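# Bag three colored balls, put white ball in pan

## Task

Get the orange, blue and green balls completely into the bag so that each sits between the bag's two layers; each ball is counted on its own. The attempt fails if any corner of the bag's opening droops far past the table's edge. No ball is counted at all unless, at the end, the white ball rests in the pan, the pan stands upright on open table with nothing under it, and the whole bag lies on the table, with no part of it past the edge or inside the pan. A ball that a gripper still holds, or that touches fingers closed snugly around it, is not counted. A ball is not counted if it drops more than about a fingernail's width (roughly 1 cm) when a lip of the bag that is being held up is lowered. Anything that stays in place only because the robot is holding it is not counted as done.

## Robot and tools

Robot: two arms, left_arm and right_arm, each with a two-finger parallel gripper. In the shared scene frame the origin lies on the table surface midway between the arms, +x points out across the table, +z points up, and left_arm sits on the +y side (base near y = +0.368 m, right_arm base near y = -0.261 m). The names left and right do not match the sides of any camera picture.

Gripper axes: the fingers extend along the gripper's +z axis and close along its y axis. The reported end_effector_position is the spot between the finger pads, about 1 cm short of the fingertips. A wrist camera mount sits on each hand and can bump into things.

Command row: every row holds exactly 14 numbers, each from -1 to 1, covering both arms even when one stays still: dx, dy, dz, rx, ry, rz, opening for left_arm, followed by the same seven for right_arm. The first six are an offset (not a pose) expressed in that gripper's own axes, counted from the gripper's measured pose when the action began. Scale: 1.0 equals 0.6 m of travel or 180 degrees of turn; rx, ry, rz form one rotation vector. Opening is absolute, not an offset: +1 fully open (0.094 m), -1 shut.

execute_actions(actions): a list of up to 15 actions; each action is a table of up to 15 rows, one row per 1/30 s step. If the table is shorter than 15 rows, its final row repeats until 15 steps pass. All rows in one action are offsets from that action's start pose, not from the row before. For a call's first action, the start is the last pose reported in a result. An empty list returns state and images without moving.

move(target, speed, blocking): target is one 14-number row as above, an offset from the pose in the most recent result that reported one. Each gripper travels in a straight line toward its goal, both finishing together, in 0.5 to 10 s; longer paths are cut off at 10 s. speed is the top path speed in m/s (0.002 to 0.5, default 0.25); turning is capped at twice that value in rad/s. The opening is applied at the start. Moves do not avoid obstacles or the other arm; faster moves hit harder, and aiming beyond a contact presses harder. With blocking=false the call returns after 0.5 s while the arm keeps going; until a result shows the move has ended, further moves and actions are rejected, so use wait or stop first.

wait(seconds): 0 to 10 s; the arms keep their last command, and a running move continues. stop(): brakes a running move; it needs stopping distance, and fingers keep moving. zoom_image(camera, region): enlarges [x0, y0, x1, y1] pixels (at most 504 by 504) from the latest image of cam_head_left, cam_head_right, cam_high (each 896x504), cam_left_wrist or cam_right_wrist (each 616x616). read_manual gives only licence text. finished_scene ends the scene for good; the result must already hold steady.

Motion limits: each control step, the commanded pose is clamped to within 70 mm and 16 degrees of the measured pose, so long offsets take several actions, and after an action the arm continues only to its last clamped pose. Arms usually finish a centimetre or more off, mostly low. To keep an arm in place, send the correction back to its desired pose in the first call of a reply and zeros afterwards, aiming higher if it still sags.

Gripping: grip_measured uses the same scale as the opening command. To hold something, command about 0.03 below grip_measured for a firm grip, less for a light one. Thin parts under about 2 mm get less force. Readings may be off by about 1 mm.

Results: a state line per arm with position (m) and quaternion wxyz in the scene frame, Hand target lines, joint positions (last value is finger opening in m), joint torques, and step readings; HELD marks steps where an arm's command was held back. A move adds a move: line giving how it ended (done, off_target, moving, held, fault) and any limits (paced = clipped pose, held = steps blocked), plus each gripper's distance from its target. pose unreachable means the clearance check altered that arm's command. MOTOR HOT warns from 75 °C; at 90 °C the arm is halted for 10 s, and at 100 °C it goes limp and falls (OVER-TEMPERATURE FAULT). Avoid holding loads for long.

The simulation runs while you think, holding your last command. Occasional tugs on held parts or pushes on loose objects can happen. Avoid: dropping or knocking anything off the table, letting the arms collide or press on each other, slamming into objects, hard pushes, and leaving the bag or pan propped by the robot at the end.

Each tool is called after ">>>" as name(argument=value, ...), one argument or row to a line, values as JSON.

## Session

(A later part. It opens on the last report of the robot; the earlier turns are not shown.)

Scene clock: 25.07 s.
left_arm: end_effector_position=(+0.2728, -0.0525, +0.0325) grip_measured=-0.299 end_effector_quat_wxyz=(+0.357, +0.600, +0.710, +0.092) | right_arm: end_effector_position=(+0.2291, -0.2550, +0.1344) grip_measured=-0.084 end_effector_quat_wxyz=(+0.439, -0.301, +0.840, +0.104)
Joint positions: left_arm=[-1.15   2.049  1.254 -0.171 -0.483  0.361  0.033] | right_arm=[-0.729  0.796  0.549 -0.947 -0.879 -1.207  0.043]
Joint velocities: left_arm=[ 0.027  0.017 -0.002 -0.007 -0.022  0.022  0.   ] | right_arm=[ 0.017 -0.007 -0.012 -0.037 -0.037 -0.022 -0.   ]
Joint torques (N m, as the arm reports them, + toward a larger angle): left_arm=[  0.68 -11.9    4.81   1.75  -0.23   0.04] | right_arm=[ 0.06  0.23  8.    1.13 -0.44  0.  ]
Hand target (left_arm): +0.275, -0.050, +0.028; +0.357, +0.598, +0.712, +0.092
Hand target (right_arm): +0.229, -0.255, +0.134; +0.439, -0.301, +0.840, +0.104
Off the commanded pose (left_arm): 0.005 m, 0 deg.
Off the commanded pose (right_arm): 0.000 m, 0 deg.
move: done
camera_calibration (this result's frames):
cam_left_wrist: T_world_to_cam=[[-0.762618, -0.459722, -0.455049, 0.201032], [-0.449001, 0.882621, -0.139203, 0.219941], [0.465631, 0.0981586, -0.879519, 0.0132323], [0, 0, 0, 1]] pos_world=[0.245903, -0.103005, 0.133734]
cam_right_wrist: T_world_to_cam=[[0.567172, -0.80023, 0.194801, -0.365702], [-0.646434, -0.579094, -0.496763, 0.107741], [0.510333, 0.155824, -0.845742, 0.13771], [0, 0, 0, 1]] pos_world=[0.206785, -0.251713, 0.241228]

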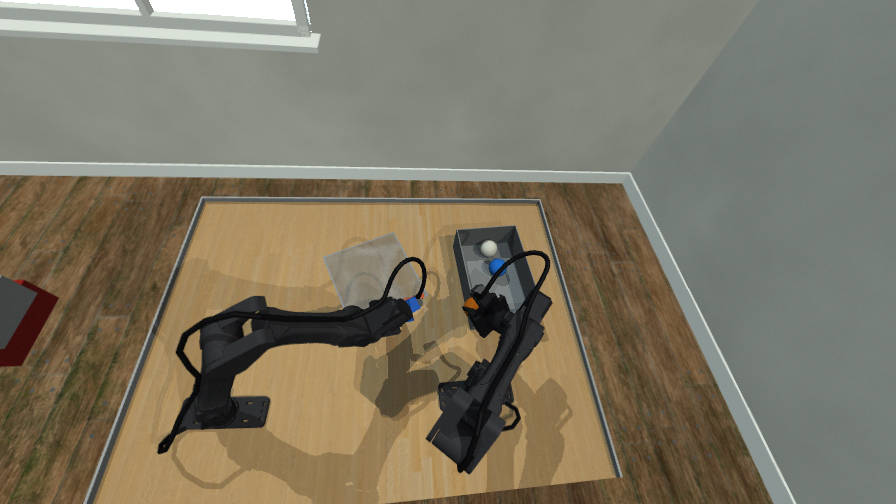

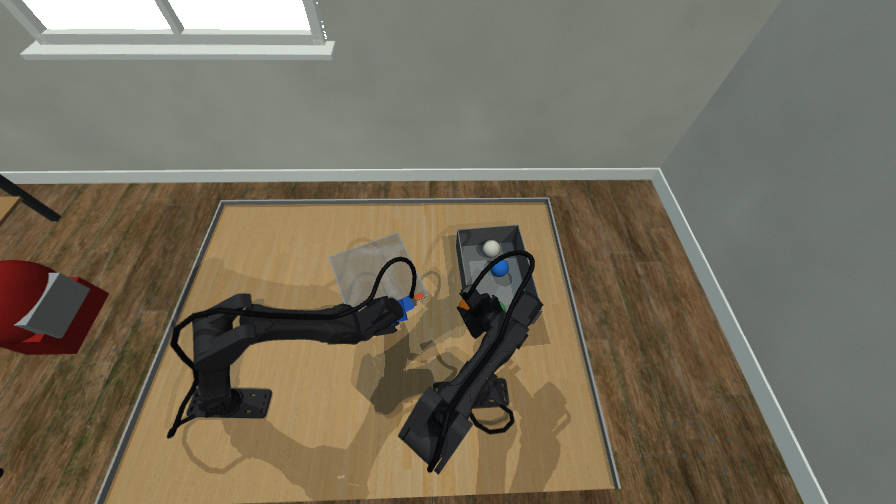

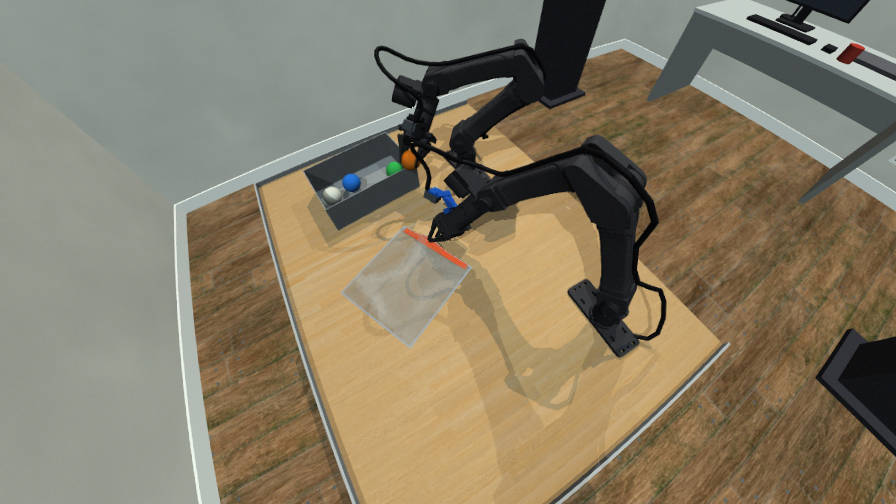

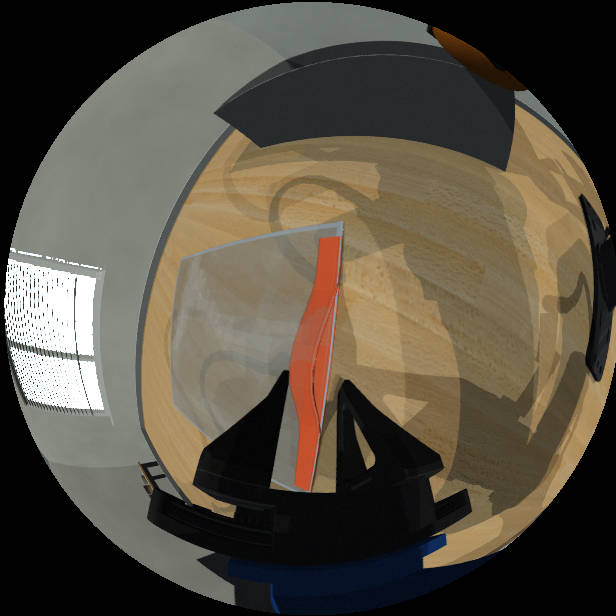

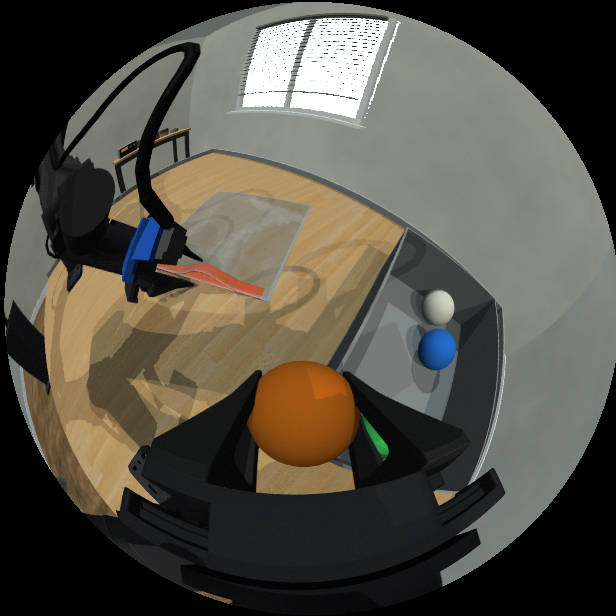

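>>> move(
  target=[0.008,-0.011,0.015,0,0,0,-0.3, 0,0,0,0,0,0,-0.115],
  speed=0.03,
)

>>> zoom_image(
  camera="cam_right_wrist",
  region=[120, 220, 280, 320],
)

>>> zoom_image(
  camera="cam_left_wrist",
  region=[230, 280, 400, 450],
)

Scene clock: 26.43 s.
left_arm: end_effector_position=(+0.2738, -0.0549, +0.0267) grip_measured=-0.299 end_effector_quat_wxyz=(+0.358, +0.599, +0.710, +0.091) | right_arm: end_effector_position=(+0.2291, -0.2550, +0.1344) grip_measured=-0.084 end_effector_quat_wxyz=(+0.439, -0.301, +0.840, +0.105)
Joint positions: left_arm=[-1.15   2.067  1.254 -0.149 -0.483  0.361  0.033] | right_arm=[-0.729  0.796  0.549 -0.947 -0.88  -1.207  0.043]
Joint velocities: left_arm=[-0.002 -0.012 -0.007  0.051 -0.007 -0.037 -0.001] | right_arm=[-0.027  0.002 -0.002  0.007  0.037  0.007  0.001]
Joint torques (N m, as the arm reports them, + toward a larger angle): left_arm=[  0.08 -12.     4.38   1.75  -0.3    0.02] | right_arm=[ 0.08  0.25  8.    1.13 -0.44  0.01]
Hand target (left_arm): +0.273, -0.052, +0.020; +0.357, +0.600, +0.710, +0.092
Hand target (right_arm): +0.229, -0.255, +0.134; +0.439, -0.301, +0.840, +0.105
Off the commanded pose (left_arm): 0.007 m, 0 deg.
Off the commanded pose (right_arm): 0.000 m, 0 deg.
move: done
camera_calibration (this result's frames):
cam_left_wrist: T_world_to_cam=[[-0.762057, -0.461017, -0.454678, 0.19778], [-0.448543, 0.882279, -0.142806, 0.221605], [0.466988, 0.0951158, -0.879133, 0.00737945], [0, 0, 0, 1]] pos_world=[0.246673, -0.105039, 0.12806]
cam_right_wrist: T_world_to_cam=[[0.56724, -0.800204, 0.194713, -0.365679], [-0.646239, -0.57905, -0.497068, 0.107807], [0.510504, 0.156126, -0.845583, 0.137754], [0, 0, 0, 1]] pos_world=[0.206773, -0.251699, 0.241272]

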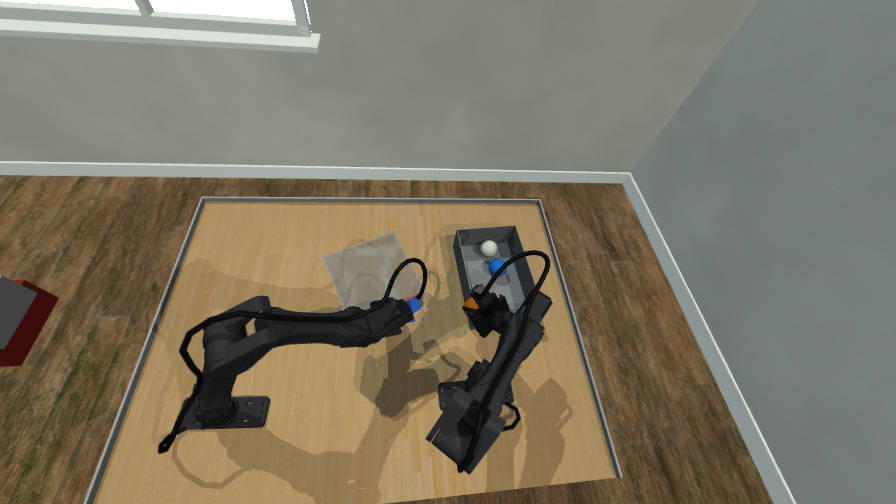

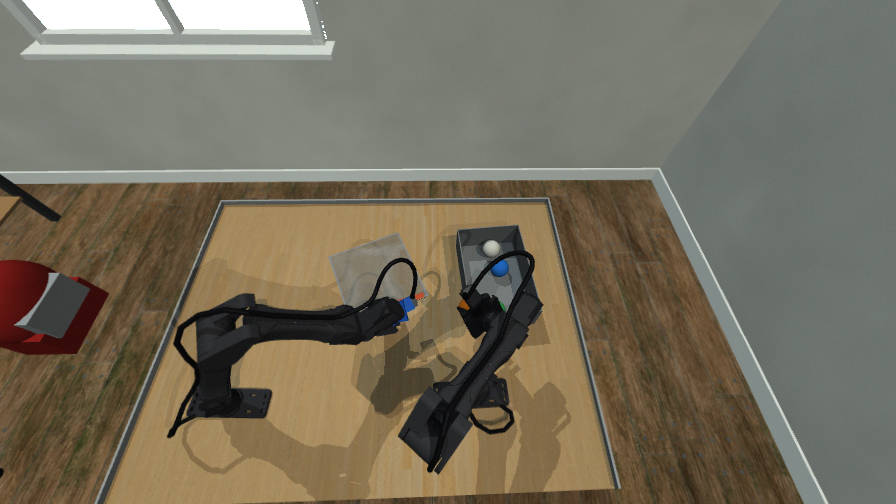

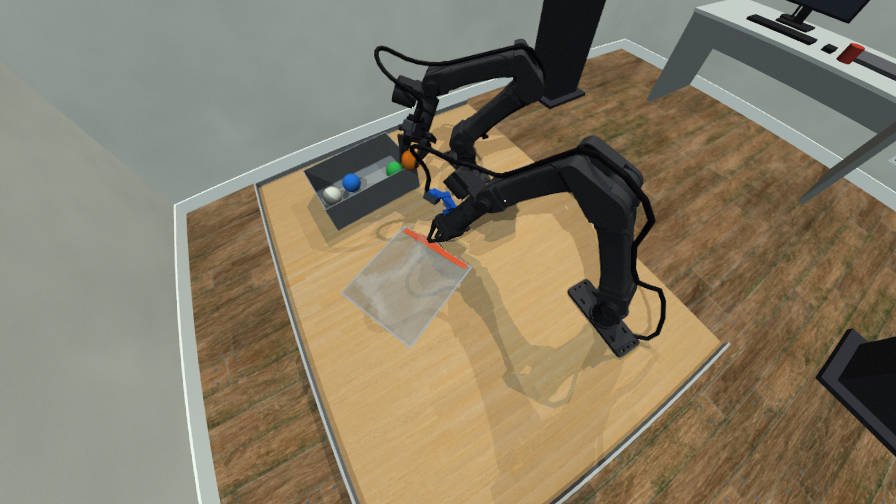

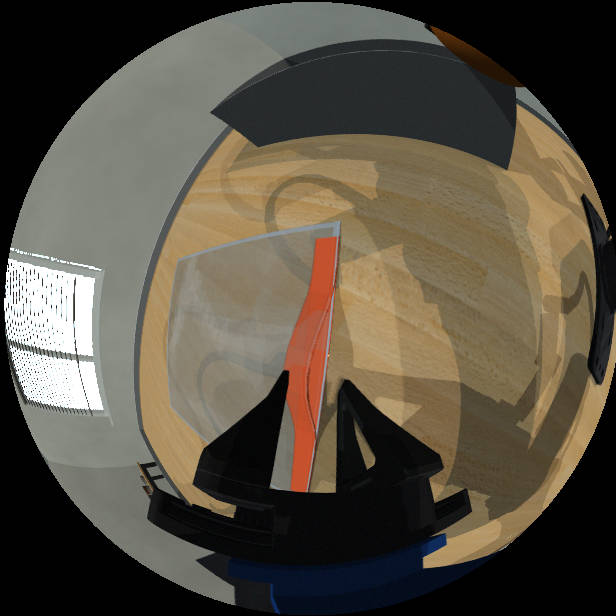

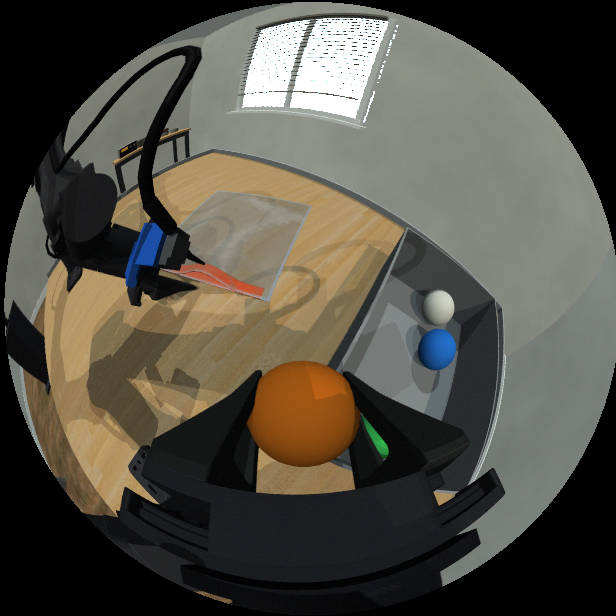

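Region (120, 220, 280, 320) of cam_right_wrist's 616x616 image, scaled by 3.150, with more detail than that image has; it fills the top 315 rows of this view, and the rest is white.

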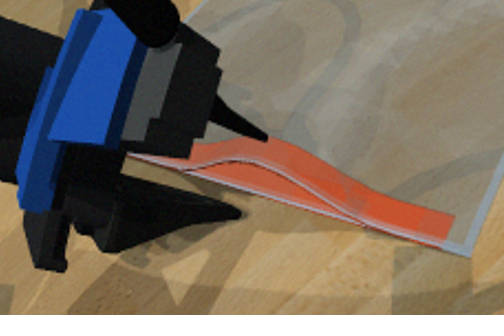

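Region (230, 280, 400, 450) of cam_left_wrist's 616x616 image, scaled by 2.965, with more detail than that image has.

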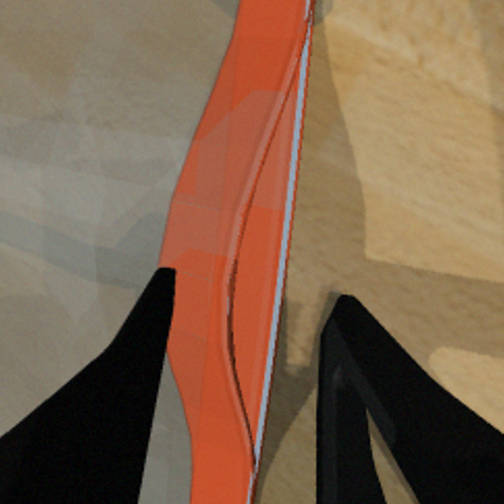

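>>> move(
  target=[0.005,0.025,0.026,0,0,0,-0.3, 0,0,0,0,0,0,-0.115],
  speed=0.03,
)

>>> zoom_image(
  camera="cam_right_wrist",
  region=[120, 220, 280, 320],
)

>>> zoom_image(
  camera="cam_left_wrist",
  region=[230, 280, 400, 450],
)

Scene clock: 27.97 s.
left_arm: end_effector_position=(+0.2901, -0.0491, +0.0243) grip_measured=-0.299 end_effector_quat_wxyz=(+0.357, +0.602, +0.708, +0.094) | right_arm: end_effector_position=(+0.2291, -0.2550, +0.1344) grip_measured=-0.084 end_effector_quat_wxyz=(+0.439, -0.301, +0.840, +0.105)
Joint positions: left_arm=[-1.107  2.076  1.254 -0.126 -0.461  0.406  0.033] | right_arm=[-0.729  0.796  0.549 -0.947 -0.88  -1.207  0.043]
Joint velocities: left_arm=[ 0.017 -0.012 -0.002  0.007 -0.007  0.007 -0.   ] | right_arm=[ 0.002 -0.002  0.002 -0.037 -0.007 -0.037 -0.   ]
Joint torques (N m, as the arm reports them, + toward a larger angle): left_arm=[  0.77 -11.1    6.81   1.67  -0.15   0.04] | right_arm=[ 0.03  0.24  8.02  1.12 -0.45  0.  ]
Hand target (left_arm): +0.296, -0.052, +0.023; +0.359, +0.599, +0.710, +0.091
Hand target (right_arm): +0.229, -0.255, +0.134; +0.439, -0.301, +0.840, +0.105
Off the commanded pose (left_arm): 0.007 m, 1 deg.
Off the commanded pose (right_arm): 0.000 m, 0 deg.
move: done
camera_calibration (this result's frames):
cam_left_wrist: T_world_to_cam=[[-0.762481, -0.455026, -0.459971, 0.212283], [-0.445436, 0.884787, -0.136887, 0.222566], [0.469264, 0.100514, -0.877319, -0.00335428], [0, 0, 0, 1]] pos_world=[0.262574, -0.0999922, 0.125168]
cam_right_wrist: T_world_to_cam=[[0.56724, -0.800204, 0.194713, -0.365679], [-0.646239, -0.57905, -0.497068, 0.107807], [0.510504, 0.156126, -0.845583, 0.137754], [0, 0, 0, 1]] pos_world=[0.206773, -0.251699, 0.241272]

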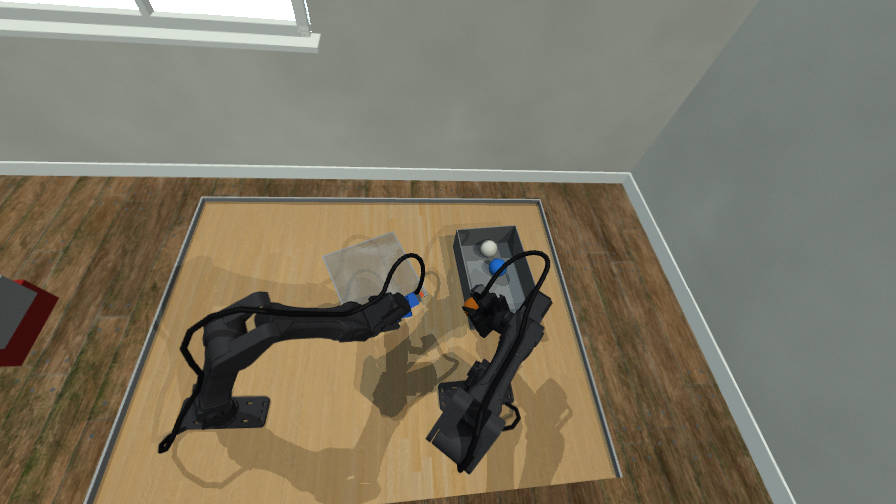

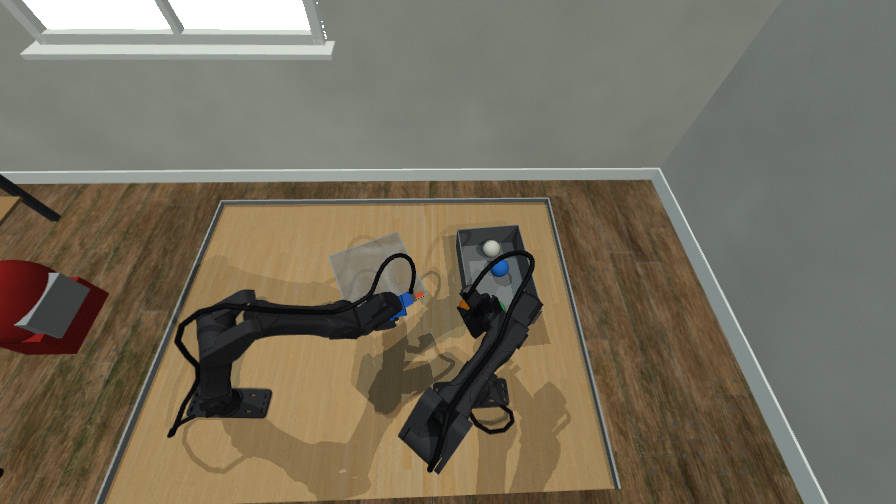

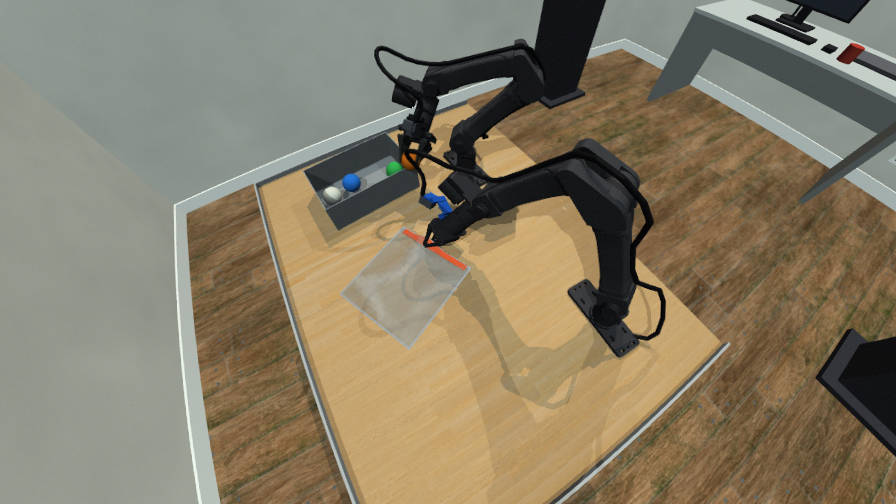

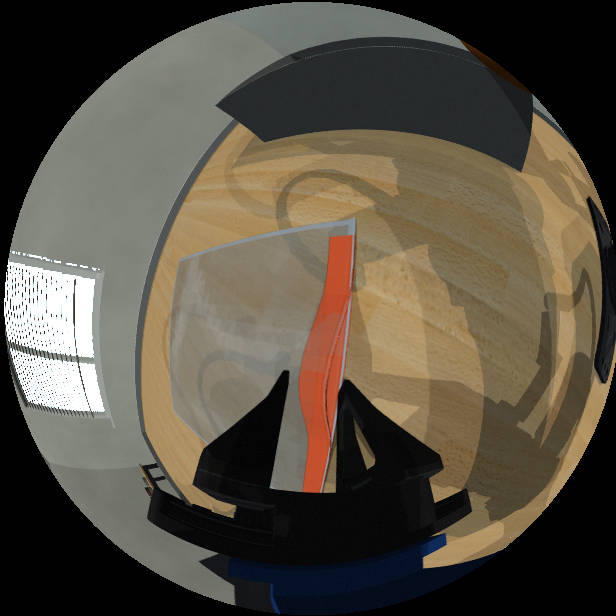

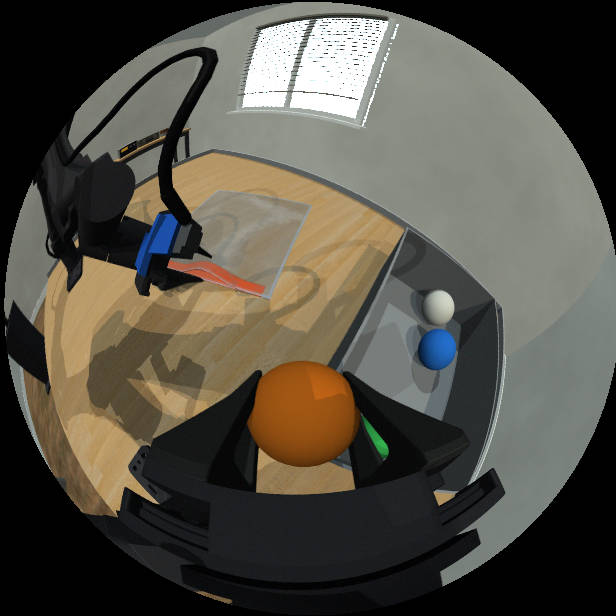

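Region (120, 220, 280, 320) of cam_right_wrist's 616x616 image, scaled by 3.150, with more detail than that image has; it fills the top 315 rows of this view, and the rest is white.

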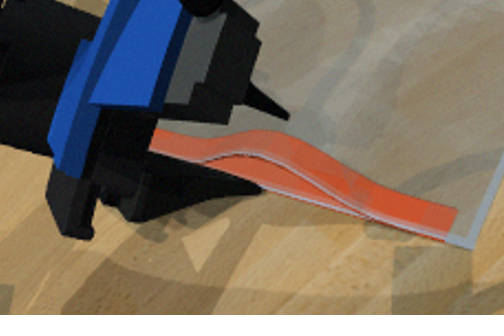

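Region (230, 280, 400, 450) of cam_left_wrist's 616x616 image, scaled by 2.965, with more detail than that image has.

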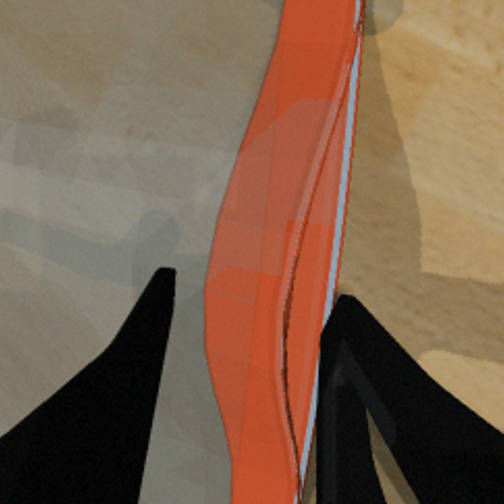

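>>> move(
  target=[0.01,0.035,0.013,0,0,0,-0.3, 0,0,0,0,0,0,-0.115],
  speed=0.03,
)

>>> zoom_image(
  camera="cam_right_wrist",
  region=[120, 220, 280, 320],
)

>>> zoom_image(
  camera="cam_left_wrist",
  region=[230, 280, 400, 450],
)

Scene clock: 29.47 s.
left_arm: end_effector_position=(+0.3073, -0.0407, +0.0243) grip_measured=-0.299 end_effector_quat_wxyz=(+0.354, +0.605, +0.707, +0.097) | right_arm: end_effector_position=(+0.2291, -0.2550, +0.1344) grip_measured=-0.084 end_effector_quat_wxyz=(+0.439, -0.301, +0.840, +0.105)
Joint positions: left_arm=[-1.06   2.076  1.254 -0.114 -0.435  0.455  0.033] | right_arm=[-0.729  0.796  0.549 -0.947 -0.88  -1.207  0.043]
Joint velocities: left_arm=[ 0.002 -0.007  0.007  0.007 -0.051  0.022 -0.002] | right_arm=[-0.032 -0.002 -0.002 -0.037  0.037  0.051 -0.001]
Joint torques (N m, as the arm reports them, + toward a larger angle): left_arm=[  0.68 -13.15   5.89   1.6   -0.15   0.02] | right_arm=[ 0.06  0.24  8.    1.13 -0.45  0.02]
Hand target (left_arm): +0.311, -0.040, +0.029; +0.358, +0.602, +0.708, +0.094
Hand target (right_arm): +0.229, -0.255, +0.134; +0.439, -0.301, +0.840, +0.105
Off the commanded pose (left_arm): 0.005 m, 1 deg.
Off the commanded pose (right_arm): 0.000 m, 0 deg.
move: done
camera_calibration (this result's frames):
cam_left_wrist: T_world_to_cam=[[-0.763796, -0.447609, -0.465039, 0.230126], [-0.442214, 0.88771, -0.12813, 0.22172], [0.470172, 0.107781, -0.875969, -0.0122859], [0, 0, 0, 1]] pos_world=[0.279594, -0.0924921, 0.124665]
cam_right_wrist: T_world_to_cam=[[0.56724, -0.800204, 0.194713, -0.365679], [-0.646239, -0.57905, -0.497068, 0.107807], [0.510504, 0.156126, -0.845583, 0.137754], [0, 0, 0, 1]] pos_world=[0.206773, -0.251699, 0.241272]

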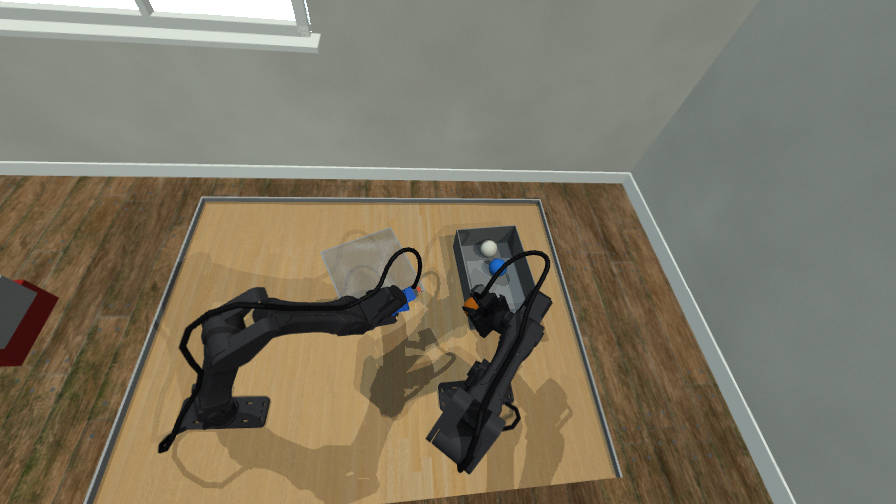

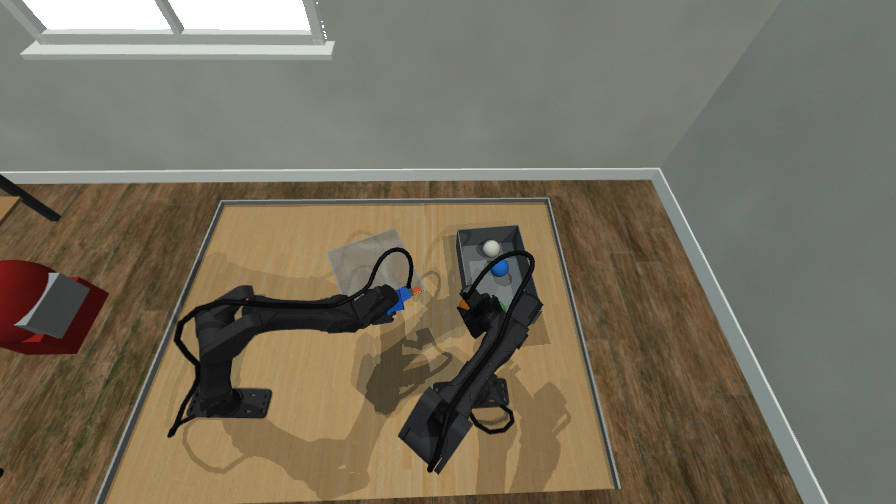

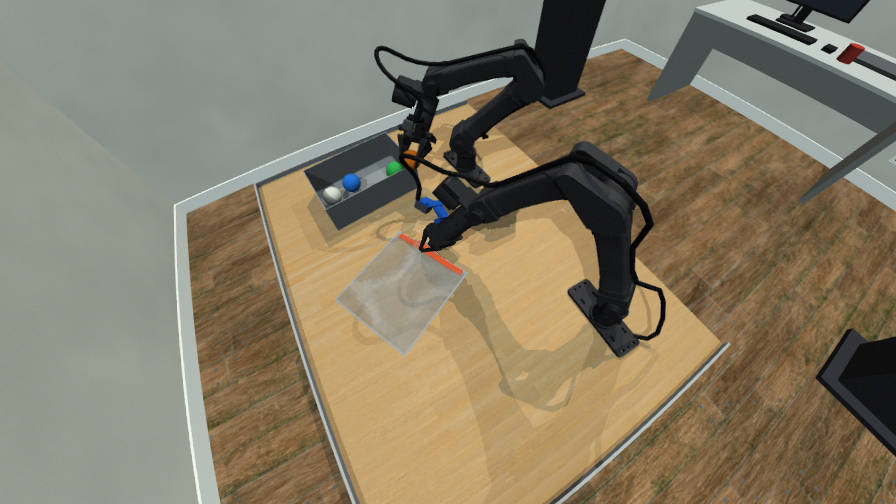

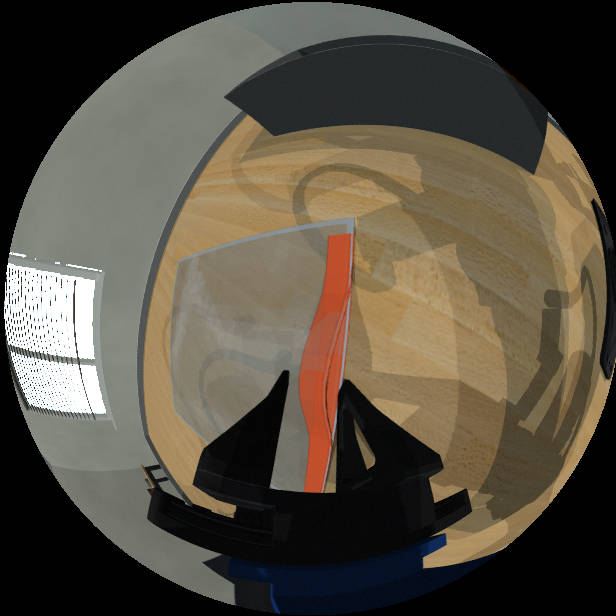

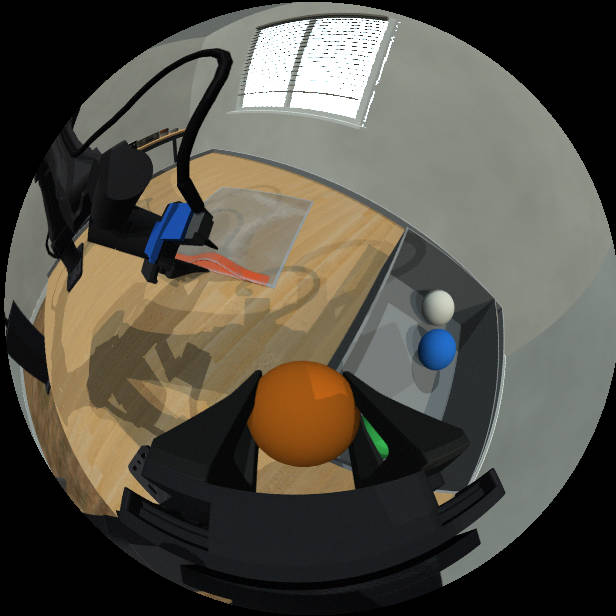

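Region (120, 220, 280, 320) of cam_right_wrist's 616x616 image, scaled by 3.150, with more detail than that image has; it fills the top 315 rows of this view, and the rest is white.

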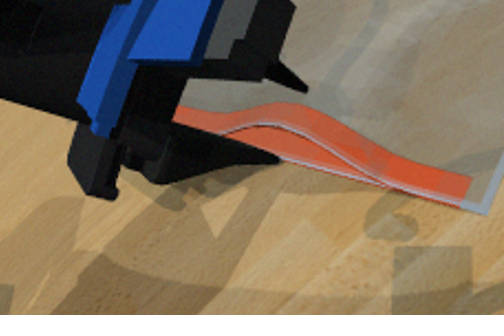

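Region (230, 280, 400, 450) of cam_left_wrist's 616x616 image, scaled by 2.965, with more detail than that image has.

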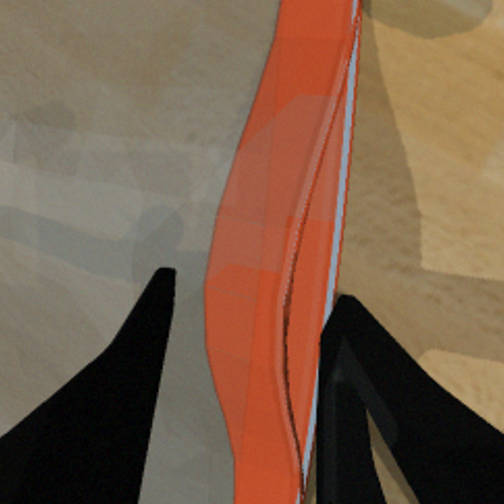

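>>> move(
  target=[-0.007,0.005,-0.016,0,0,0,-0.3, 0,0,0,0,0,0,-0.115],
  speed=0.03,
)

>>> move(
  target=[0.004,0.026,0.012,0,0,0,-0.3, 0,0,0,0,0,0,-0.115],
  speed=0.03,
)

>>> zoom_image(
  camera="cam_right_wrist",
  region=[120, 220, 280, 320],
)

>>> zoom_image(
  camera="cam_left_wrist",
  region=[230, 280, 400, 450],
)

Scene clock: 30.70 s.
left_arm: end_effector_position=(+0.3066, -0.0392, +0.0245) grip_measured=-0.299 end_effector_quat_wxyz=(+0.351, +0.606, +0.707, +0.098) | right_arm: end_effector_position=(+0.2291, -0.2550, +0.1344) grip_measured=-0.084 end_effector_quat_wxyz=(+0.439, -0.301, +0.840, +0.105)
Joint positions: left_arm=[-1.06   2.072  1.254 -0.125 -0.435  0.456  0.033] | right_arm=[-0.729  0.796  0.549 -0.947 -0.88  -1.207  0.043]
Joint velocities: left_arm=[-0.002 -0.037  0.012 -0.022  0.081 -0.022  0.   ] | right_arm=[ 0.007 -0.002 -0.007 -0.007 -0.022 -0.037  0.   ]
Joint torques (N m, as the arm reports them, + toward a larger angle): left_arm=[ -0.79 -14.29   6.24   1.25  -0.31  -0.08] | right_arm=[ 0.07  0.25  7.99  1.14 -0.44  0.  ]
Hand target (left_arm): +0.304, -0.041, +0.034; +0.354, +0.605, +0.707, +0.097
Hand target (right_arm): +0.229, -0.255, +0.134; +0.439, -0.301, +0.840, +0.105
Off the commanded pose (left_arm): 0.011 m, 0 deg.
Off the commanded pose (right_arm): 0.000 m, 0 deg.
move: off_target (left_arm)
camera_calibration (this result's frames):
cam_left_wrist: T_world_to_cam=[[-0.76553, -0.443625, -0.466006, 0.231013], [-0.441833, 0.888973, -0.120458, 0.219823], [0.467705, 0.113683, -0.876543, -0.0109427], [0, 0, 0, 1]] pos_world=[0.27909, -0.0916896, 0.124541]
cam_right_wrist: T_world_to_cam=[[0.56724, -0.800204, 0.194713, -0.365679], [-0.646239, -0.57905, -0.497068, 0.107807], [0.510504, 0.156126, -0.845583, 0.137754], [0, 0, 0, 1]] pos_world=[0.206773, -0.251699, 0.241272]

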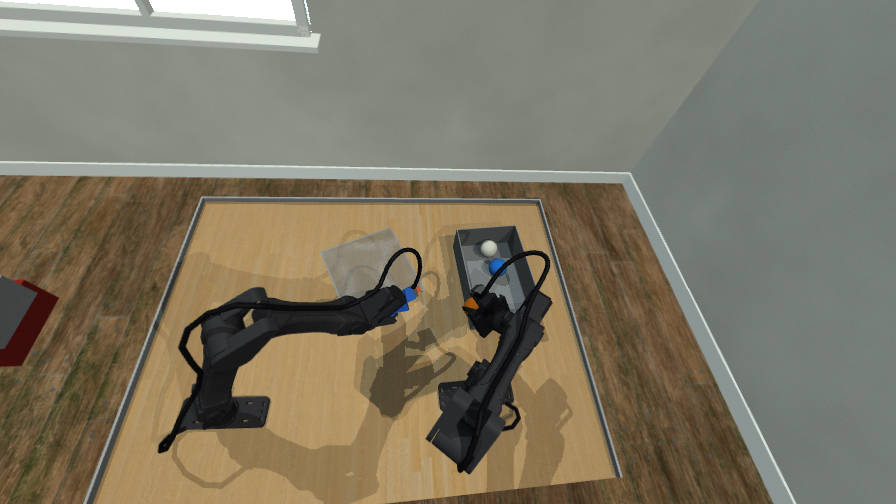

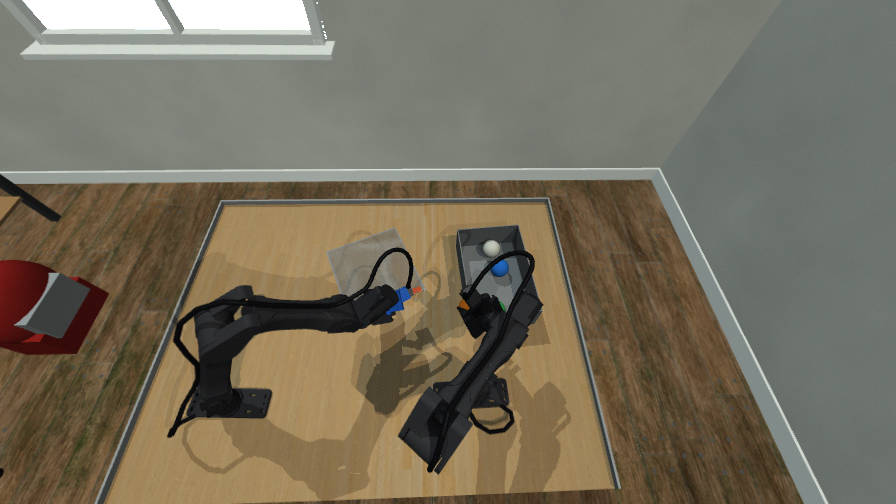

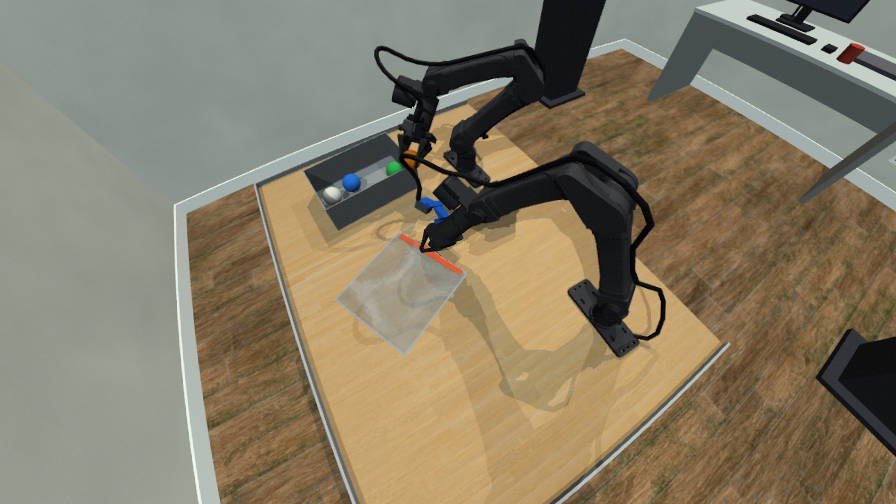

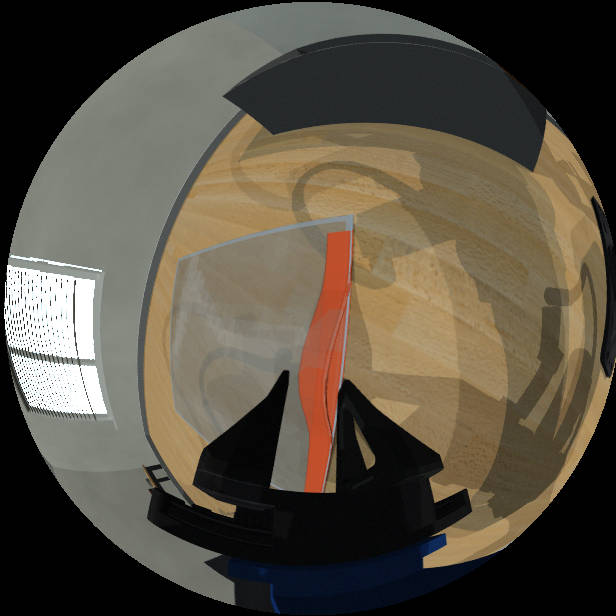

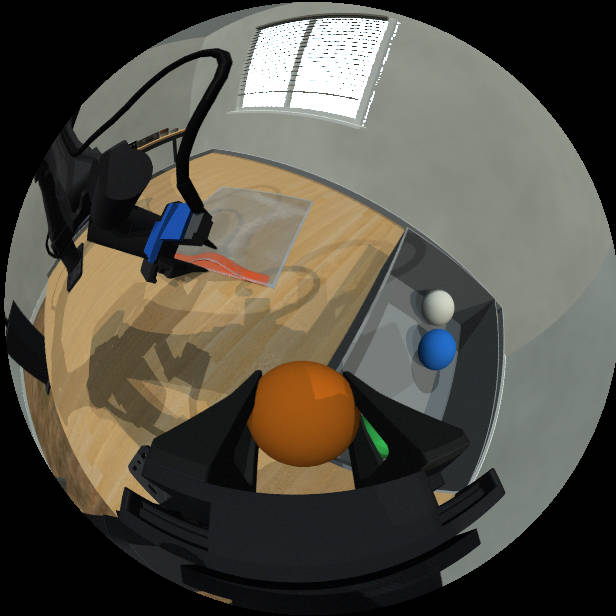

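Scene clock: 31.53 s.
left_arm: end_effector_position=(+0.3179, -0.0325, +0.0241) grip_measured=-0.299 end_effector_quat_wxyz=(+0.348, +0.609, +0.705, +0.102) | right_arm: end_effector_position=(+0.2291, -0.2550, +0.1344) grip_measured=-0.084 end_effector_quat_wxyz=(+0.439, -0.301, +0.840, +0.105)
Joint positions: left_arm=[-1.028  2.072  1.254 -0.12  -0.418  0.49   0.033] | right_arm=[-0.729  0.796  0.549 -0.947 -0.88  -1.207  0.043]
Joint velocities: left_arm=[-0.002 -0.007 -0.007 -0.051  0.037 -0.022 -0.001] | right_arm=[ 0.002 -0.022 -0.007 -0.007 -0.022  0.007  0.   ]
Joint torques (N m, as the arm reports them, + toward a larger angle): left_arm=[  0.91 -12.05   6.9    1.6   -0.15   0.03] | right_arm=[ 0.01  0.21  7.98  1.14 -0.45  0.  ]
Hand target (left_arm): +0.324, -0.035, +0.027; +0.352, +0.606, +0.706, +0.099
Hand target (right_arm): +0.229, -0.255, +0.134; +0.439, -0.301, +0.840, +0.105
Off the commanded pose (left_arm): 0.007 m, 1 deg.
Off the commanded pose (right_arm): 0.000 m, 0 deg.
move: done
camera_calibration (this result's frames):
cam_left_wrist: T_world_to_cam=[[-0.76681, -0.436684, -0.470436, 0.243246], [-0.439335, 0.891398, -0.111329, 0.217858], [0.467961, 0.121311, -0.875383, -0.0171403], [0, 0, 0, 1]] pos_world=[0.290257, -0.0858976, 0.123681]
cam_right_wrist: T_world_to_cam=[[0.56724, -0.800204, 0.194713, -0.365679], [-0.646239, -0.57905, -0.497068, 0.107807], [0.510504, 0.156126, -0.845583, 0.137754], [0, 0, 0, 1]] pos_world=[0.206773, -0.251699, 0.241272]

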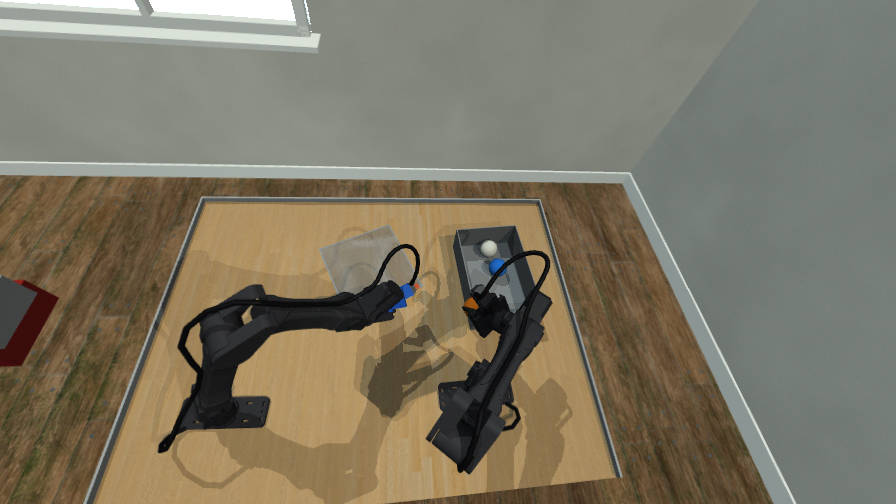

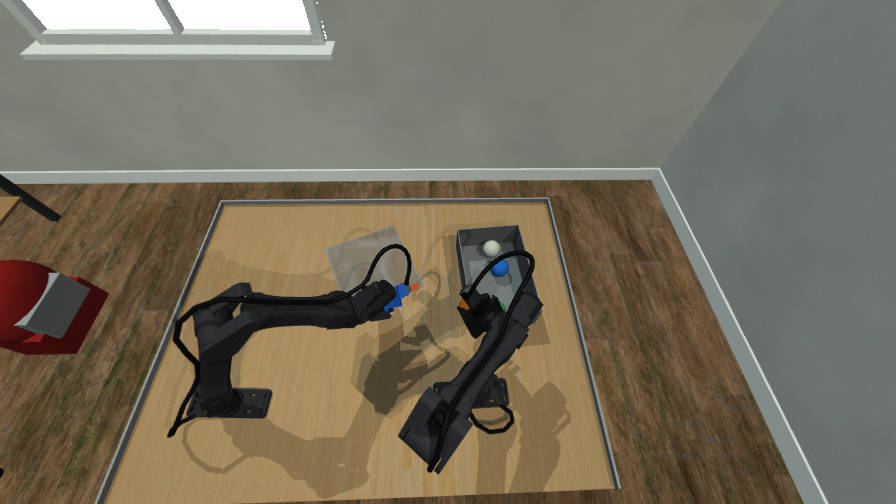

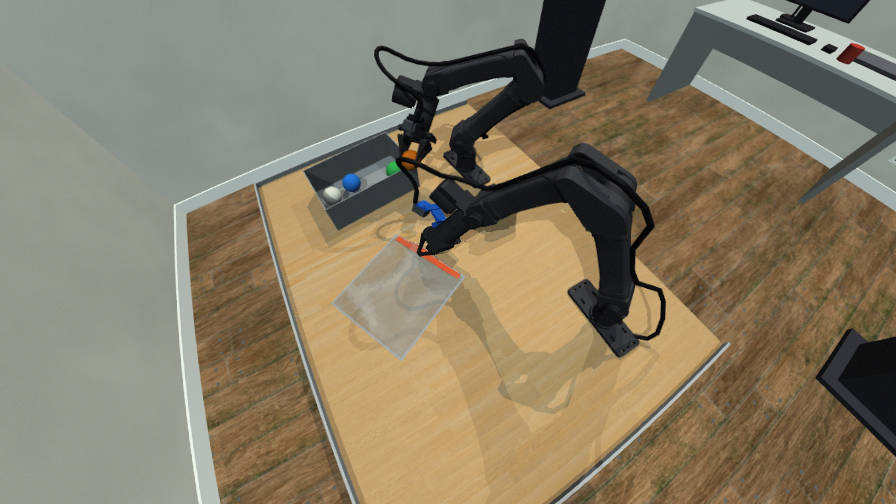

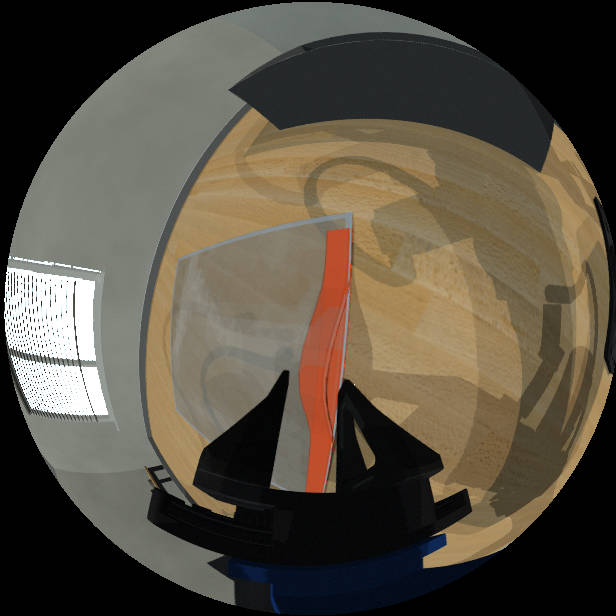

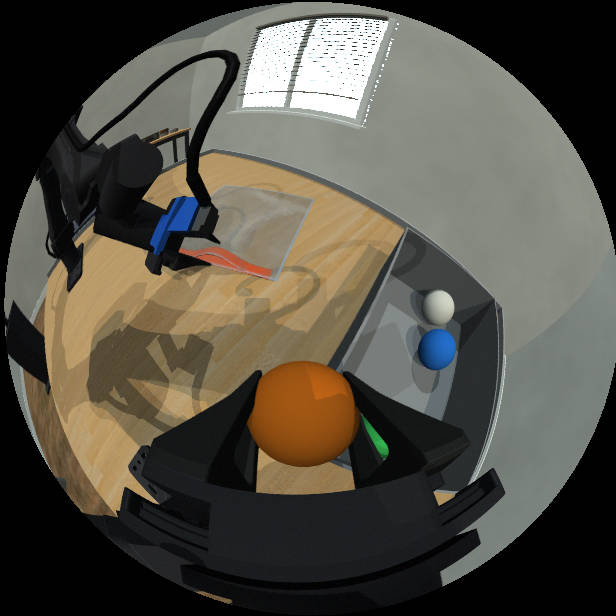

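Region (120, 220, 280, 320) of cam_right_wrist's 616x616 image, scaled by 3.150, with more detail than that image has; it fills the top 315 rows of this view, and the rest is white.

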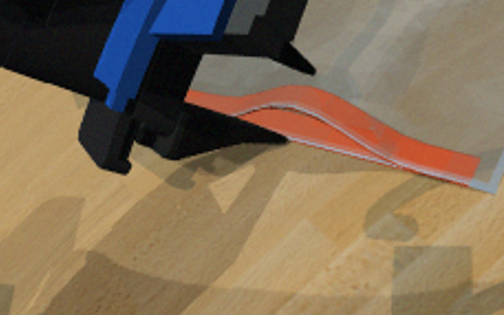

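Region (230, 280, 400, 450) of cam_left_wrist's 616x616 image, scaled by 2.965, with more detail than that image has.

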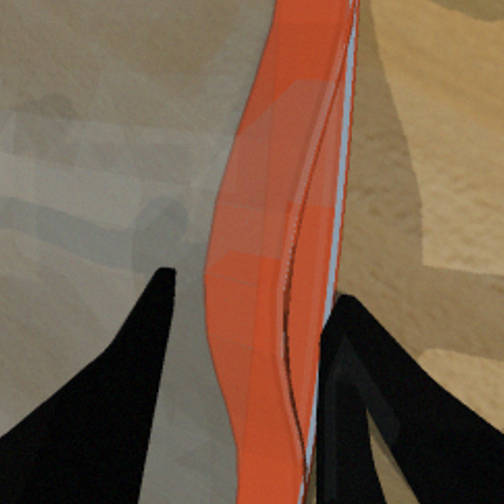

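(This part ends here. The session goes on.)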